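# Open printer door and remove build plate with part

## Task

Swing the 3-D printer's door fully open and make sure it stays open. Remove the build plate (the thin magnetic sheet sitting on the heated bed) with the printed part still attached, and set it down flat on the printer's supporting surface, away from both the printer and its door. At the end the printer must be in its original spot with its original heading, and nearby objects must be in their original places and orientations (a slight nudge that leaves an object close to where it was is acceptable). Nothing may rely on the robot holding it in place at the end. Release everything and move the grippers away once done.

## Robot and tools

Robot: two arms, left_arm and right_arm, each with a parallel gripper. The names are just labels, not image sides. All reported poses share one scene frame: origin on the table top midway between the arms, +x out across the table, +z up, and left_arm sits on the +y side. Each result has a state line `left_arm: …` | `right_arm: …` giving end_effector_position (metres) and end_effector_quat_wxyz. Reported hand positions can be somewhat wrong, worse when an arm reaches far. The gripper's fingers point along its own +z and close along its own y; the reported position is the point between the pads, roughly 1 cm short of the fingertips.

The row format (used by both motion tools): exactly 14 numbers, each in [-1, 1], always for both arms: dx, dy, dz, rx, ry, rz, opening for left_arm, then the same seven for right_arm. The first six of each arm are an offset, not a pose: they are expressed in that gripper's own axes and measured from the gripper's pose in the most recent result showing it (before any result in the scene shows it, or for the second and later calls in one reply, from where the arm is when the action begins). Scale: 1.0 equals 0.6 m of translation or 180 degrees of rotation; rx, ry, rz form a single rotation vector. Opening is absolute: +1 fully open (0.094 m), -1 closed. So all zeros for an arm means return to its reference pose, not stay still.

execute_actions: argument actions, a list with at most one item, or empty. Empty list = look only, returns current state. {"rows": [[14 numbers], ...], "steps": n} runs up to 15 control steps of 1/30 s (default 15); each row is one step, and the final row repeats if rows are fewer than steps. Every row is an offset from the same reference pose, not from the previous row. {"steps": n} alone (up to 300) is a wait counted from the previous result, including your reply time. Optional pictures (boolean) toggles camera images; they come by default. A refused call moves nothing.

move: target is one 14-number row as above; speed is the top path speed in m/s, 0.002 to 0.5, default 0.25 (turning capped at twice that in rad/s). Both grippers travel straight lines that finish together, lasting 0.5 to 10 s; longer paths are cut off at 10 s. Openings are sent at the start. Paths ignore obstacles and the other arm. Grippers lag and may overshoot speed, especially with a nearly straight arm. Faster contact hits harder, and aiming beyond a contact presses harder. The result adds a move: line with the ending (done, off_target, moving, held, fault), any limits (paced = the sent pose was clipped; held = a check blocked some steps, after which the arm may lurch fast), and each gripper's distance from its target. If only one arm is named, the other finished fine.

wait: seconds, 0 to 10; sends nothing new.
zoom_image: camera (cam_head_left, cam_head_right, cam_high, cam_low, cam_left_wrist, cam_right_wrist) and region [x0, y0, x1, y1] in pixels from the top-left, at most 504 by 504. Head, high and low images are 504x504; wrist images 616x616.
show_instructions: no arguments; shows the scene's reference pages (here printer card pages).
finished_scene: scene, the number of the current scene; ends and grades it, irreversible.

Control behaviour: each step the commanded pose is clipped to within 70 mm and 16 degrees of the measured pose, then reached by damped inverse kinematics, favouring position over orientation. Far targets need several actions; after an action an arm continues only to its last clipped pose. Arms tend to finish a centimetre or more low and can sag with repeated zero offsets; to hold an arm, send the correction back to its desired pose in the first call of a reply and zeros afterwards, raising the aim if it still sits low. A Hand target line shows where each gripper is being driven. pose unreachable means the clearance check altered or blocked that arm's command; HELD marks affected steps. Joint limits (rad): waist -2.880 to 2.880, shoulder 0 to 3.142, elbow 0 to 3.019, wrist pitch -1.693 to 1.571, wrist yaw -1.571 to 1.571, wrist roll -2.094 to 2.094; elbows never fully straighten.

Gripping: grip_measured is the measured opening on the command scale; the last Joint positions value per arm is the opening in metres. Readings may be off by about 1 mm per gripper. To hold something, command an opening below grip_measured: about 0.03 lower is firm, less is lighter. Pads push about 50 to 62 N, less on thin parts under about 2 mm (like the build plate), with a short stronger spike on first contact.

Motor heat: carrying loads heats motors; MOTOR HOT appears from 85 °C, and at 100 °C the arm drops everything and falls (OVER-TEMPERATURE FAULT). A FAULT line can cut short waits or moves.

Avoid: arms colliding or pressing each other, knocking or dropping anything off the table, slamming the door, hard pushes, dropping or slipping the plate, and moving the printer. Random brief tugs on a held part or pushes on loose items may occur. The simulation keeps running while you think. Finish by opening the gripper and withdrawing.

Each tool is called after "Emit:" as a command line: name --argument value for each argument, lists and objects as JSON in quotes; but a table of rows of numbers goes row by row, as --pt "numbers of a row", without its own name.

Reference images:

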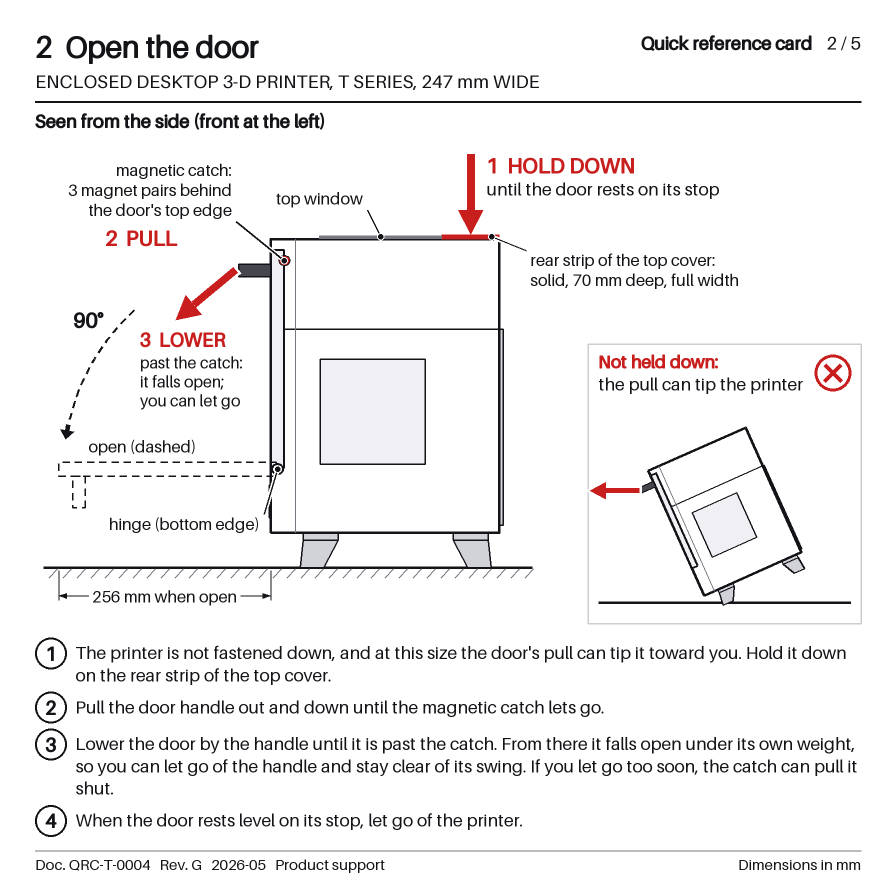

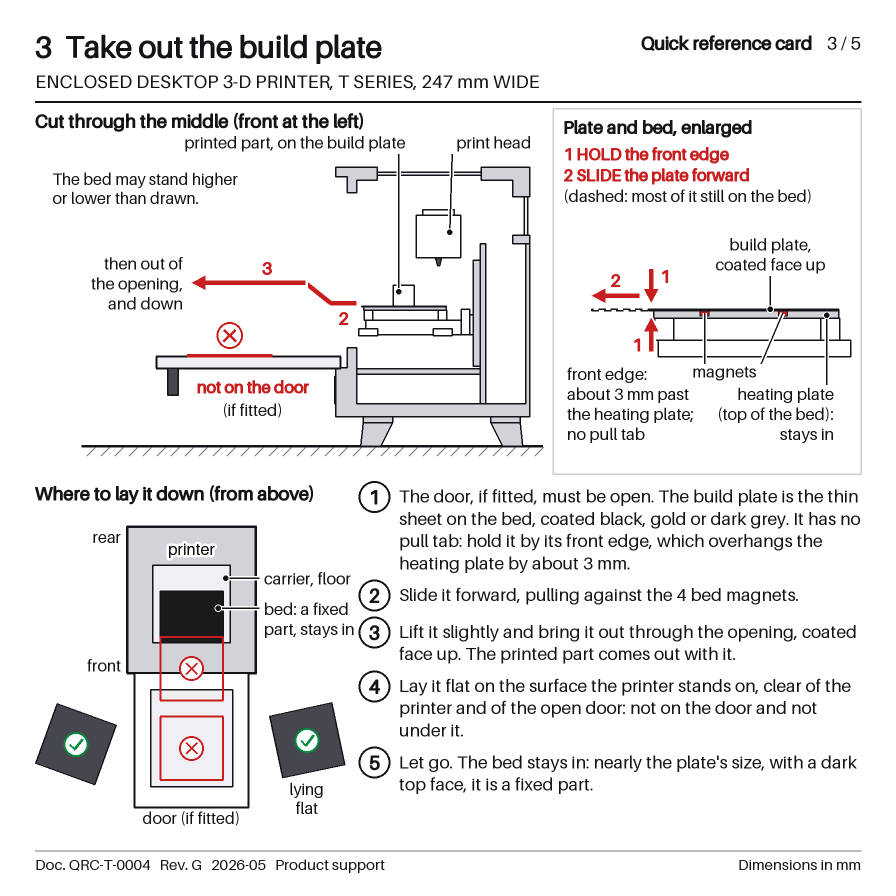

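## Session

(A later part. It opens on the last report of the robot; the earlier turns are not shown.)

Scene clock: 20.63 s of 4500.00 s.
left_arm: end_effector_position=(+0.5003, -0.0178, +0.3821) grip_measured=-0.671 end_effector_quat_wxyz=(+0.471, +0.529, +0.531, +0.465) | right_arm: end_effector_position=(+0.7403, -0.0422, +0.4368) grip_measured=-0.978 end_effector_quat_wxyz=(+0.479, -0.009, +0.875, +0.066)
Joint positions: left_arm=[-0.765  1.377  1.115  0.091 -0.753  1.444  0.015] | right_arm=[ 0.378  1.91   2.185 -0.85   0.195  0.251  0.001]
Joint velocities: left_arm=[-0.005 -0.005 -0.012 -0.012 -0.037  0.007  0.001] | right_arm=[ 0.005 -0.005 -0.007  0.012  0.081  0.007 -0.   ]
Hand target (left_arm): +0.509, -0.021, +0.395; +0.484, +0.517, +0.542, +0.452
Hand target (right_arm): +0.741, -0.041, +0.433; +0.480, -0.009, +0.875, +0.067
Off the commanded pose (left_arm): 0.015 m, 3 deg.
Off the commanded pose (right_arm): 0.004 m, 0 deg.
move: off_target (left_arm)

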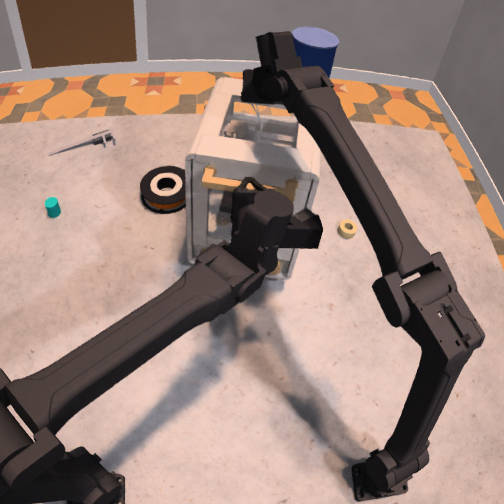

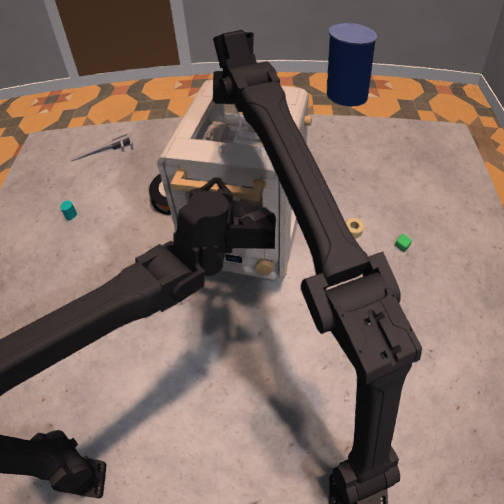

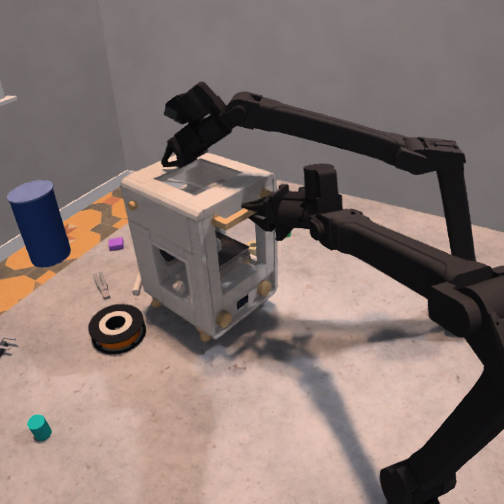

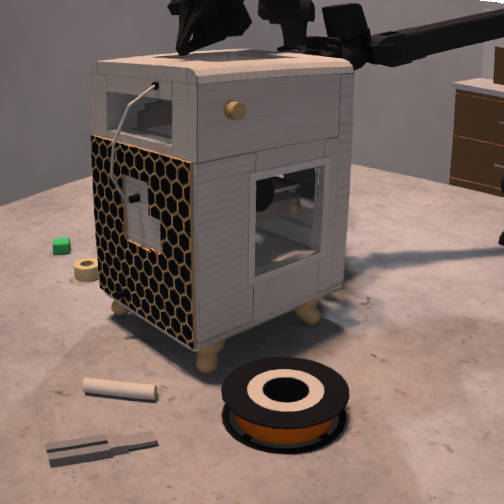

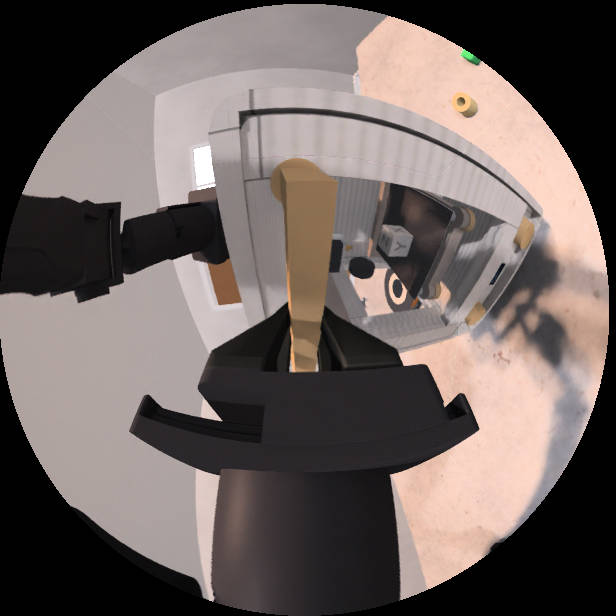

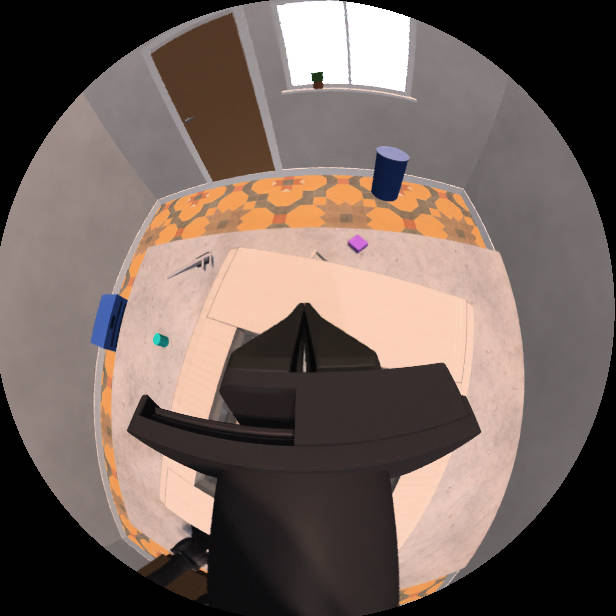

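Emit:
move --target '[0,0.02,0.01,0,0,0,-0.72, 0.14,0,0.15,0,0.08,0,-1]' --speed 0.05

Emit:
move --target '[0,0.03,-0.09,-0.05,0,0,-0.72, 0.16,0,0.12,0,0.04,0,-1]' --speed 0.05

Scene clock: 23.90 s of 4500.00 s.
left_arm: end_effector_position=(+0.5004, -0.0175, +0.3823) grip_measured=-0.671 end_effector_quat_wxyz=(+0.470, +0.530, +0.530, +0.466) | right_arm: end_effector_position=(+0.7399, -0.0398, +0.4259) grip_measured=-0.978 end_effector_quat_wxyz=(+0.424, -0.017, +0.902, +0.077)
Joint positions: left_arm=[-0.764  1.376  1.115  0.09  -0.753  1.448  0.015] | right_arm=[ 0.367  1.984  2.334 -1.036  0.132  0.267  0.001]
Joint velocities: left_arm=[ 0.005 -0.005  0.007  0.007 -0.022 -0.051  0.   ] | right_arm=[-0.005  0.015 -0.002 -0.022  0.007  0.022  0.001]
Hand target (left_arm): +0.508, -0.017, +0.393; +0.471, +0.529, +0.531, +0.465
Hand target (right_arm): +0.752, -0.033, +0.353; +0.366, -0.018, +0.928, +0.064
Off the commanded pose (left_arm): 0.013 m, 0 deg.
Off the commanded pose (right_arm): 0.112 m, 8 deg; position clipped at the last step of the last action.
move: off_target (left_arm, right_arm); limits=paced

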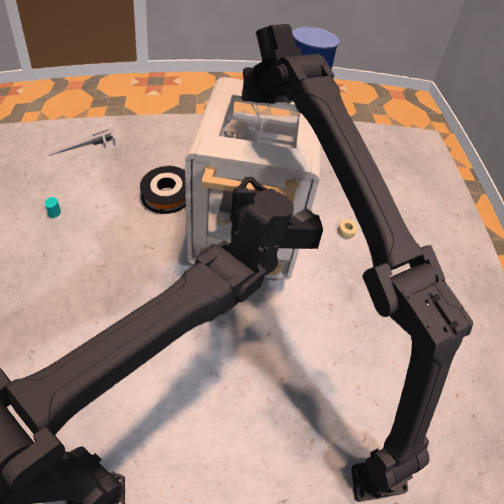

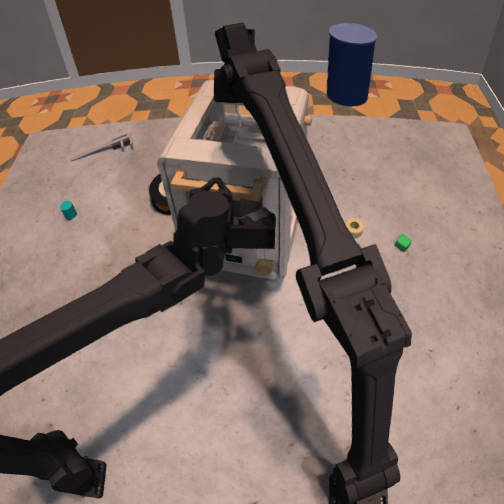

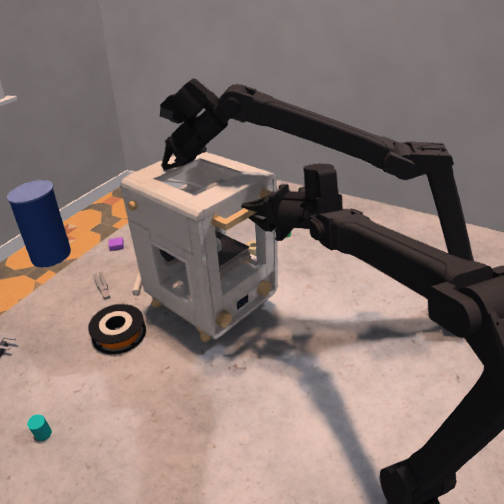

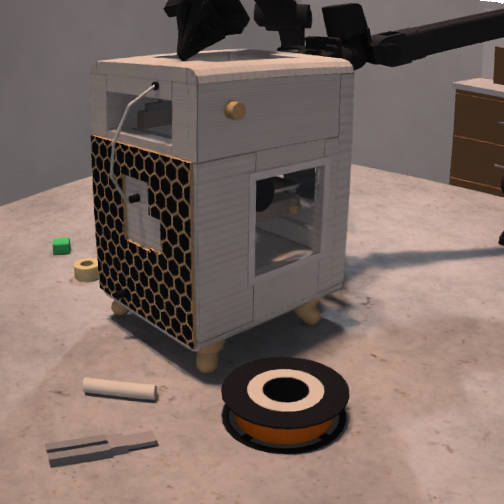

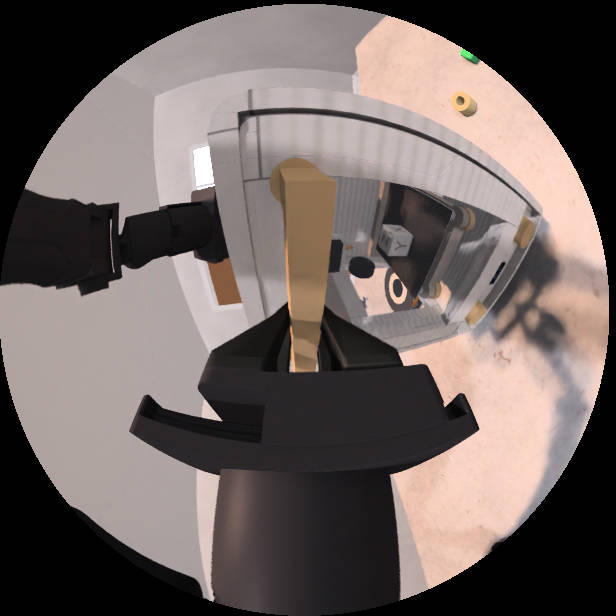

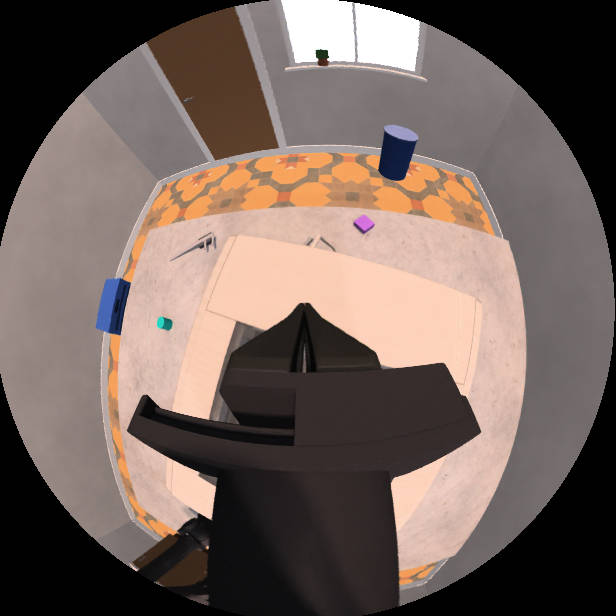

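Scene clock: 26.60 s of 4500.00 s.
left_arm: end_effector_position=(+0.4818, -0.0126, +0.3794) grip_measured=-0.677 end_effector_quat_wxyz=(+0.497, +0.495, +0.511, +0.497) | right_arm: end_effector_position=(+0.7184, -0.0387, +0.4325) grip_measured=-0.978 end_effector_quat_wxyz=(+0.434, -0.020, +0.896, +0.095)
Joint positions: left_arm=[-0.793  1.362  1.009  0.336 -0.81   1.542  0.015] | right_arm=[ 0.374  1.89   2.19  -0.955  0.109  0.276  0.001]
Joint velocities: left_arm=[-0.005 -0.005 -0.007 -0.012 -0.051 -0.081  0.   ] | right_arm=[-0.005  0.005 -0.017 -0.022 -0.007 -0.037 -0.   ]
Hand target (left_arm): +0.452, -0.016, +0.406; +0.510, +0.491, +0.496, +0.503
Hand target (right_arm): +0.721, -0.033, +0.357; +0.368, -0.023, +0.927, +0.075
Off the commanded pose (left_arm): 0.043 m, 3 deg.
Off the commanded pose (right_arm): 0.127 m, 9 deg; position clipped at the last step of the last action.
move: off_target (left_arm, right_arm); limits=paced

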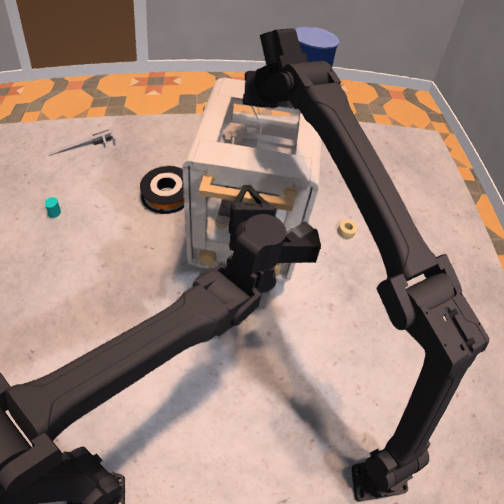

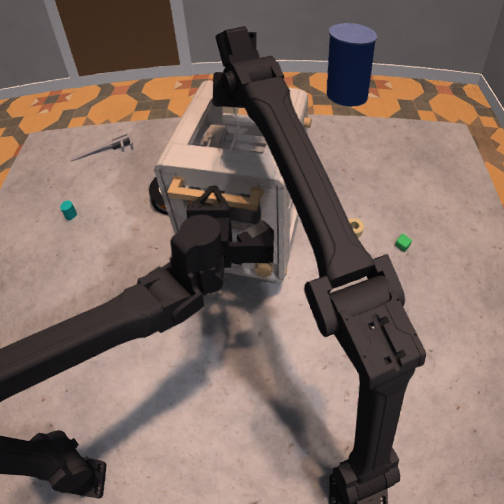

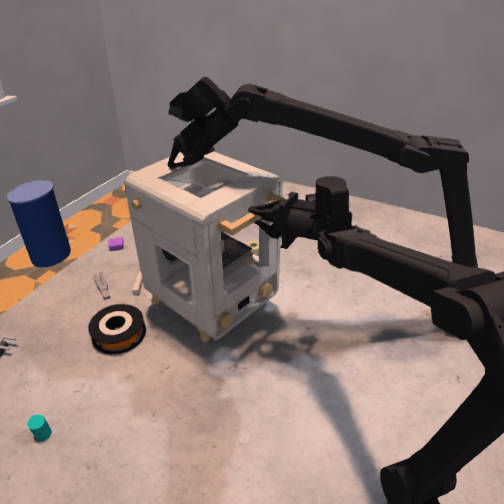

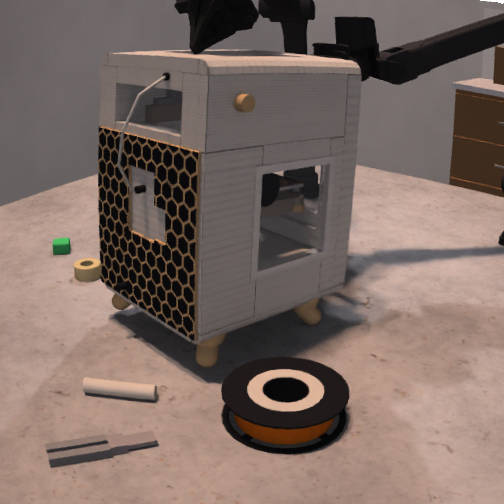

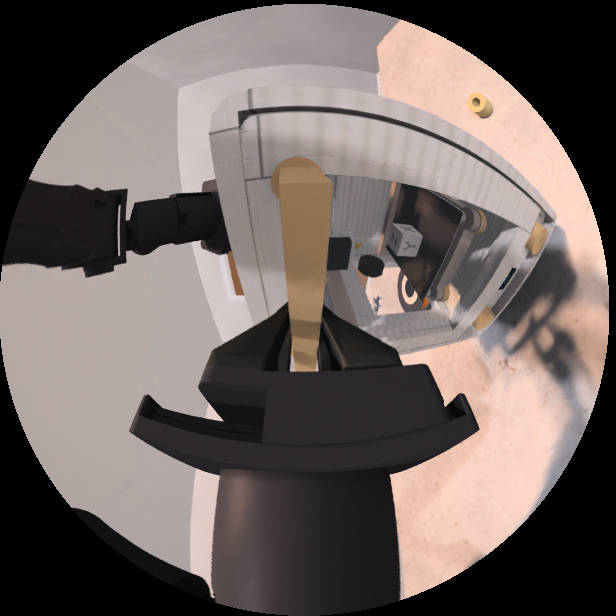

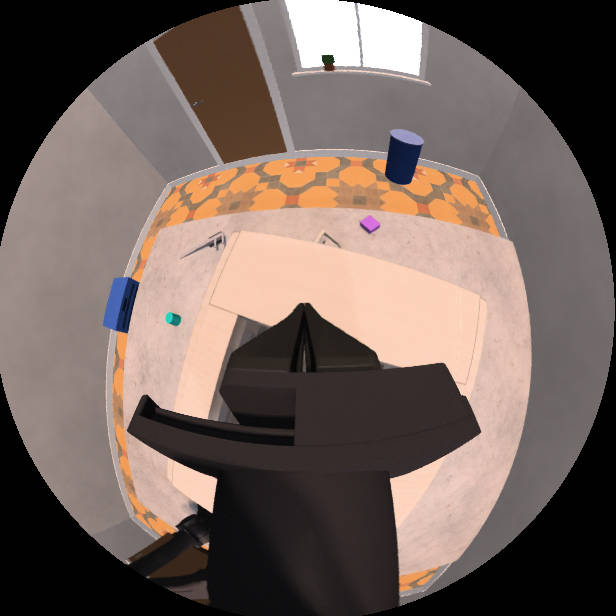

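Emit:
move --target '[0,0.03,-0.09,0,0,0,-0.72, 0.03,0,0.25,0,0.06,0,-1]' --speed 0.05

Scene clock: 30.23 s of 4500.00 s.
left_arm: end_effector_position=(+0.4702, -0.0090, +0.3756) grip_measured=-0.673 end_effector_quat_wxyz=(+0.485, +0.495, +0.521, +0.498) | right_arm: end_effector_position=(+0.7653, -0.0114, +0.4413) grip_measured=-0.978 end_effector_quat_wxyz=(+0.409, -0.033, +0.905, +0.116)
Joint positions: left_arm=[-0.812  1.34   0.993  0.298 -0.851  1.521  0.015] | right_arm=[ 0.371  2.295  2.94  -1.339  0.044  0.277  0.001]
Joint velocities: left_arm=[-0.005  0.005  0.002 -0.012  0.037 -0.066  0.   ] | right_arm=[-0.015  0.005  0.012 -0.007 -0.007 -0.051 -0.   ]
Hand target (left_arm): +0.433, -0.012, +0.397; +0.497, +0.494, +0.513, +0.496
Hand target (right_arm): +0.787, -0.014, +0.371; +0.366, -0.030, +0.925, +0.098
Off the commanded pose (left_arm): 0.048 m, 2 deg.
Off the commanded pose (right_arm): 0.128 m, 8 deg; position clipped at the last step of the last action.
elbow stopped short (right arm): the move would have taken joint 3 (elbow) straighter than the controller allows; a more bent joint 3 avoids this.
move: off_target (left_arm, right_arm); limits=paced

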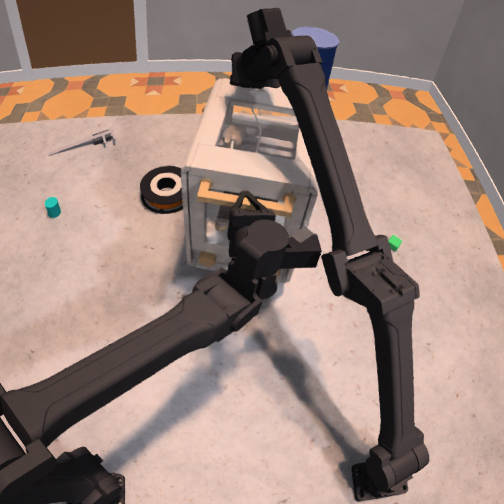

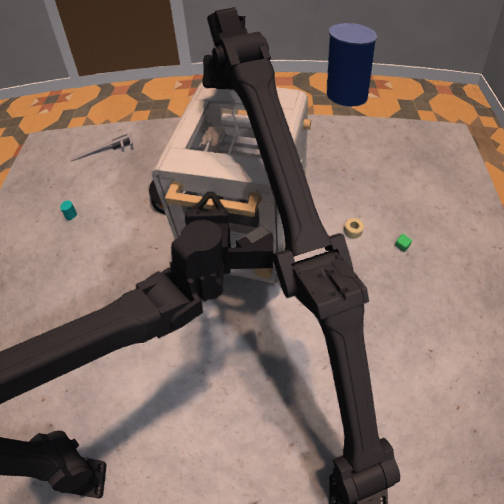

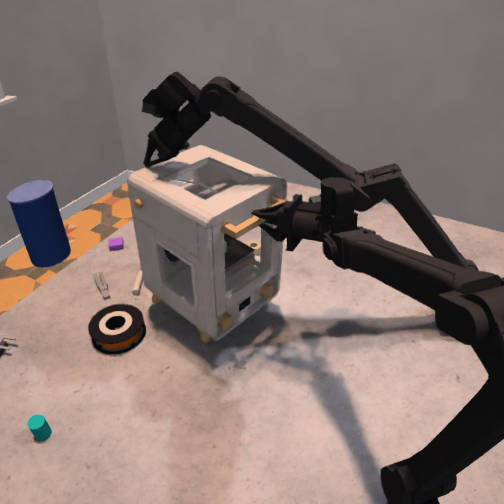

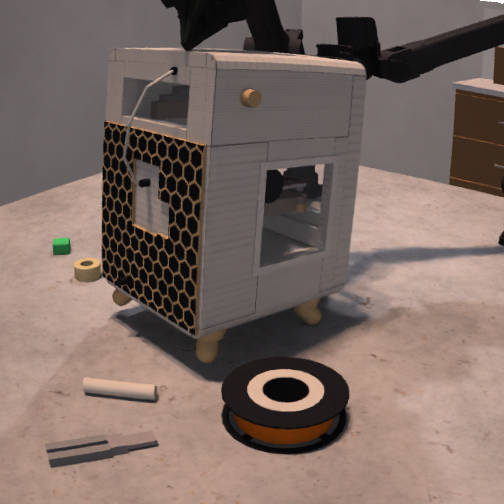

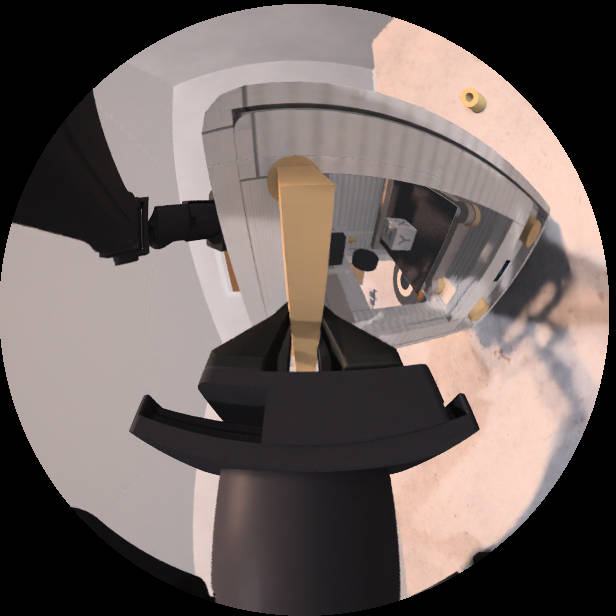

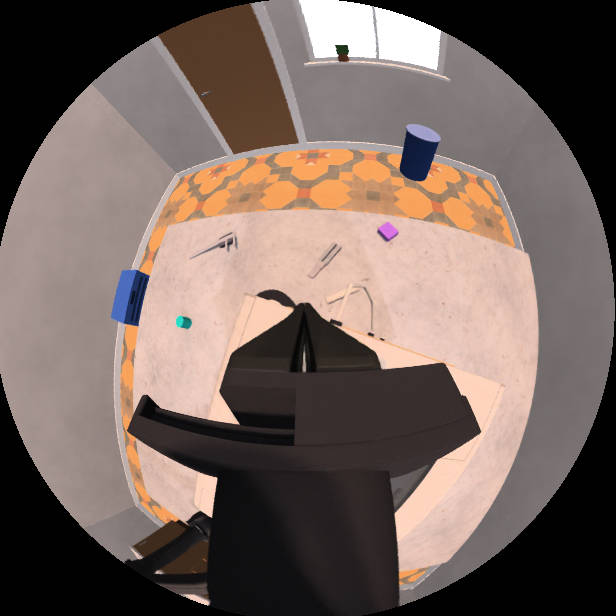

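Emit:
move --target '[-0.015,0.03,0.065,0,0,0,-0.72, 0.275,-0.13,-0.365,0,0,0,-1]' --speed 0.08

Scene clock: 34.77 s of 4500.00 s.
left_arm: end_effector_position=(+0.4974, -0.0149, +0.3833) grip_measured=-0.681 end_effector_quat_wxyz=(+0.489, +0.497, +0.519, +0.495) | right_arm: end_effector_position=(+0.5098, -0.1303, +0.4591) grip_measured=-0.978 end_effector_quat_wxyz=(+0.412, -0.032, +0.903, +0.119)
Joint positions: left_arm=[-0.775  1.39   1.062  0.281 -0.801  1.522  0.015] | right_arm=[ 0.324  1.281  1.551 -0.955  0.005  0.25   0.001]
Joint velocities: left_arm=[-0.005 -0.015 -0.002  0.007 -0.037  0.051 -0.   ] | right_arm=[ 0.015  0.005 -0.007 -0.012  0.037 -0.066  0.001]
Hand target (left_arm): +0.509, -0.016, +0.392; +0.485, +0.494, +0.520, +0.499
Hand target (right_arm): +0.511, -0.135, +0.452; +0.408, -0.033, +0.905, +0.115
Off the commanded pose (left_arm): 0.016 m, 1 deg.
Off the commanded pose (right_arm): 0.016 m, 1 deg.
move: off_target (left_arm, right_arm)

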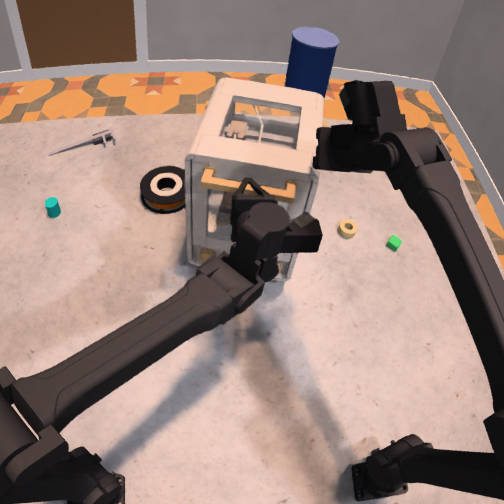

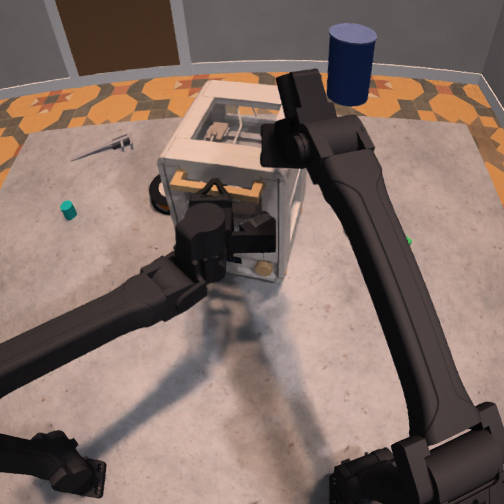

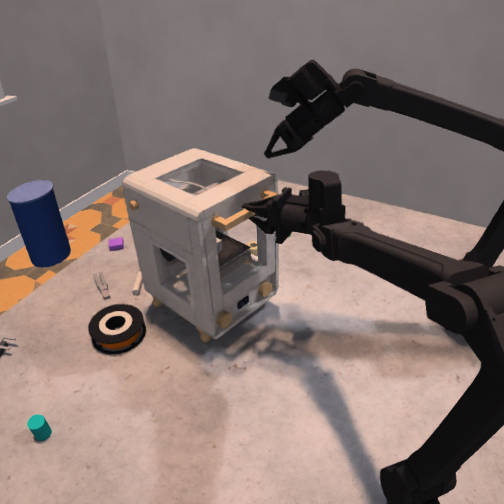

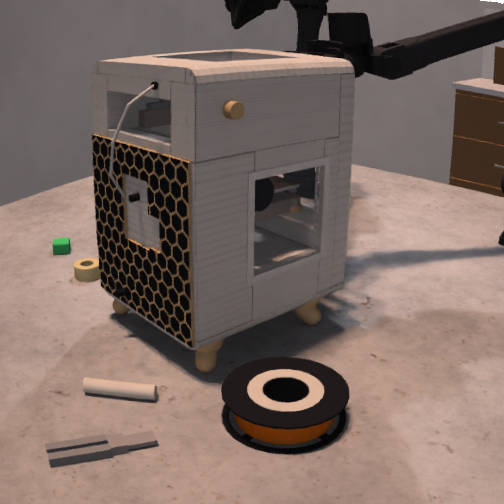

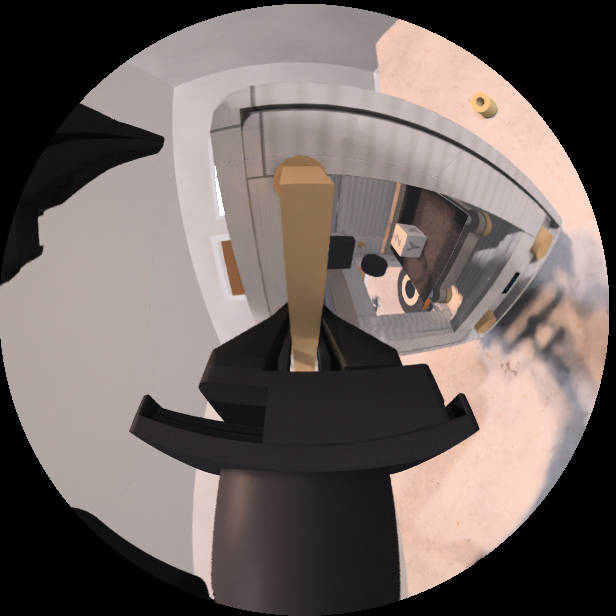

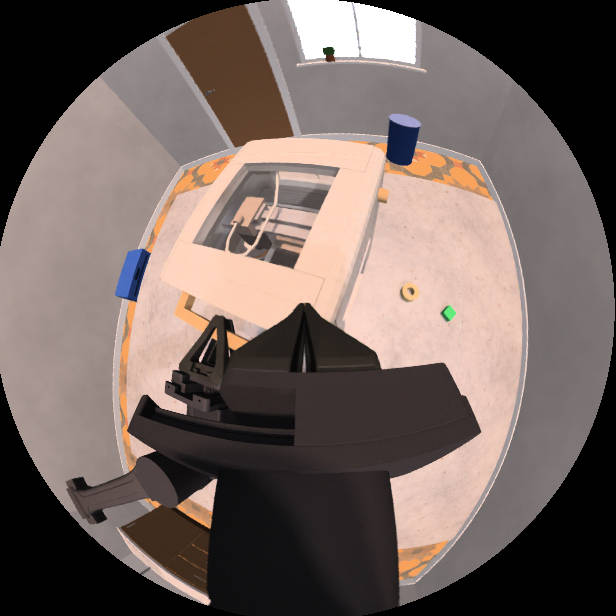

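Emit:
move --target '[0,0.015,0.01,0,0,0,-0.72, 0.06,0.02,0.05,0,0,0,-1]' --speed 0.05

Scene clock: 36.23 s of 4500.00 s.
left_arm: end_effector_position=(+0.4976, -0.0151, +0.3830) grip_measured=-0.681 end_effector_quat_wxyz=(+0.489, +0.498, +0.518, +0.494) | right_arm: end_effector_position=(+0.5080, -0.1168, +0.4259) grip_measured=-0.978 end_effector_quat_wxyz=(+0.418, -0.031, +0.901, +0.116)
Joint positions: left_arm=[-0.774  1.39   1.062  0.28  -0.798  1.521  0.015] | right_arm=[ 0.361  1.263  1.441 -0.852  0.043  0.271  0.001]
Joint velocities: left_arm=[-0.005 -0.005 -0.022 -0.017 -0.007 -0.022 -0.   ] | right_arm=[-0.015 -0.015  0.002 -0.002  0.051  0.051 -0.   ]
Hand target (left_arm): +0.504, -0.014, +0.392; +0.489, +0.497, +0.518, +0.495
Hand target (right_arm): +0.505, -0.110, +0.416; +0.412, -0.032, +0.903, +0.120
Off the commanded pose (left_arm): 0.011 m, 0 deg.
Off the commanded pose (right_arm): 0.013 m, 1 deg.
move: off_target (left_arm, right_arm)

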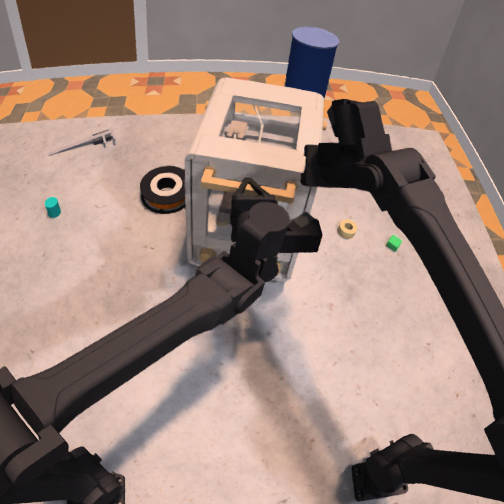

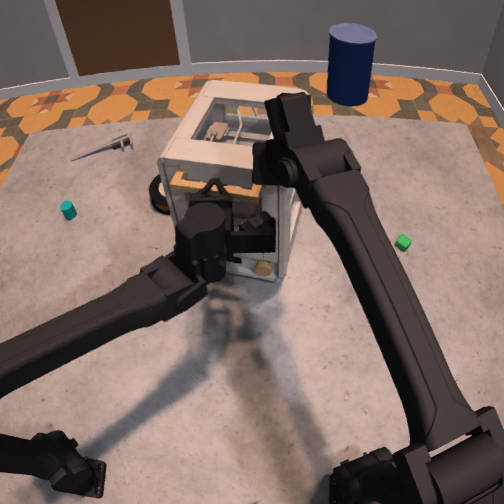

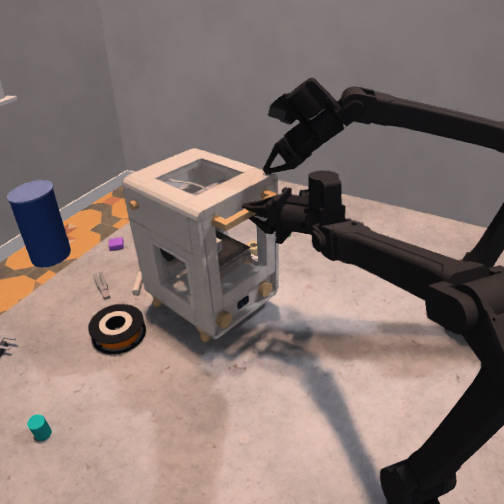

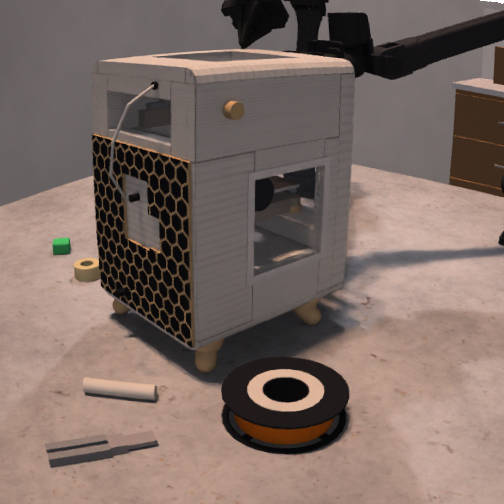

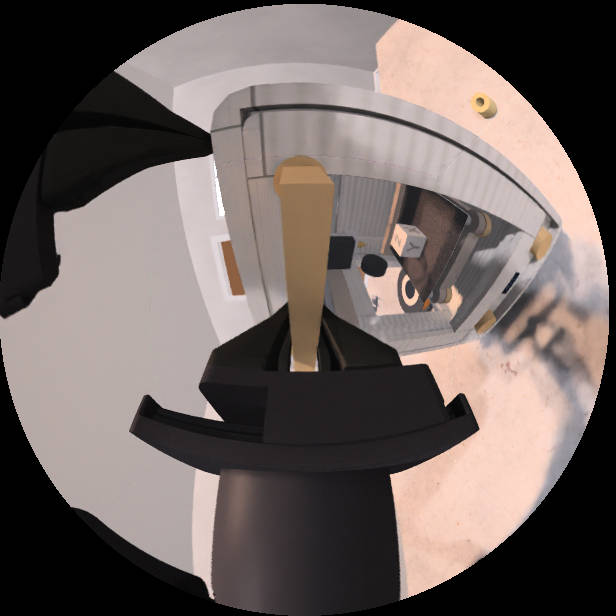

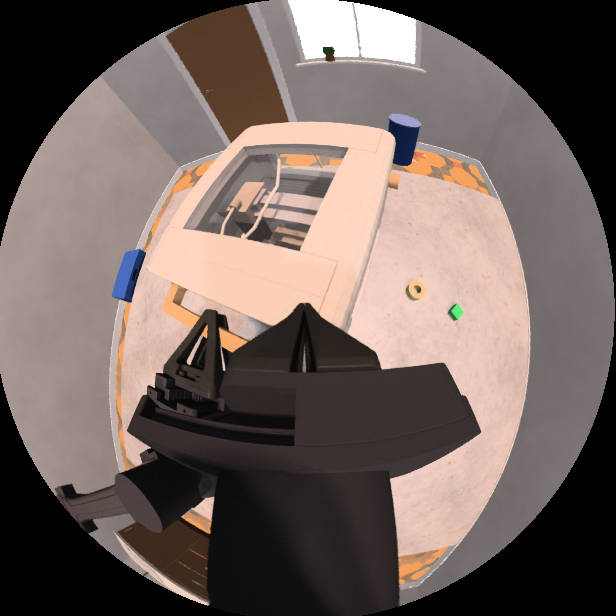

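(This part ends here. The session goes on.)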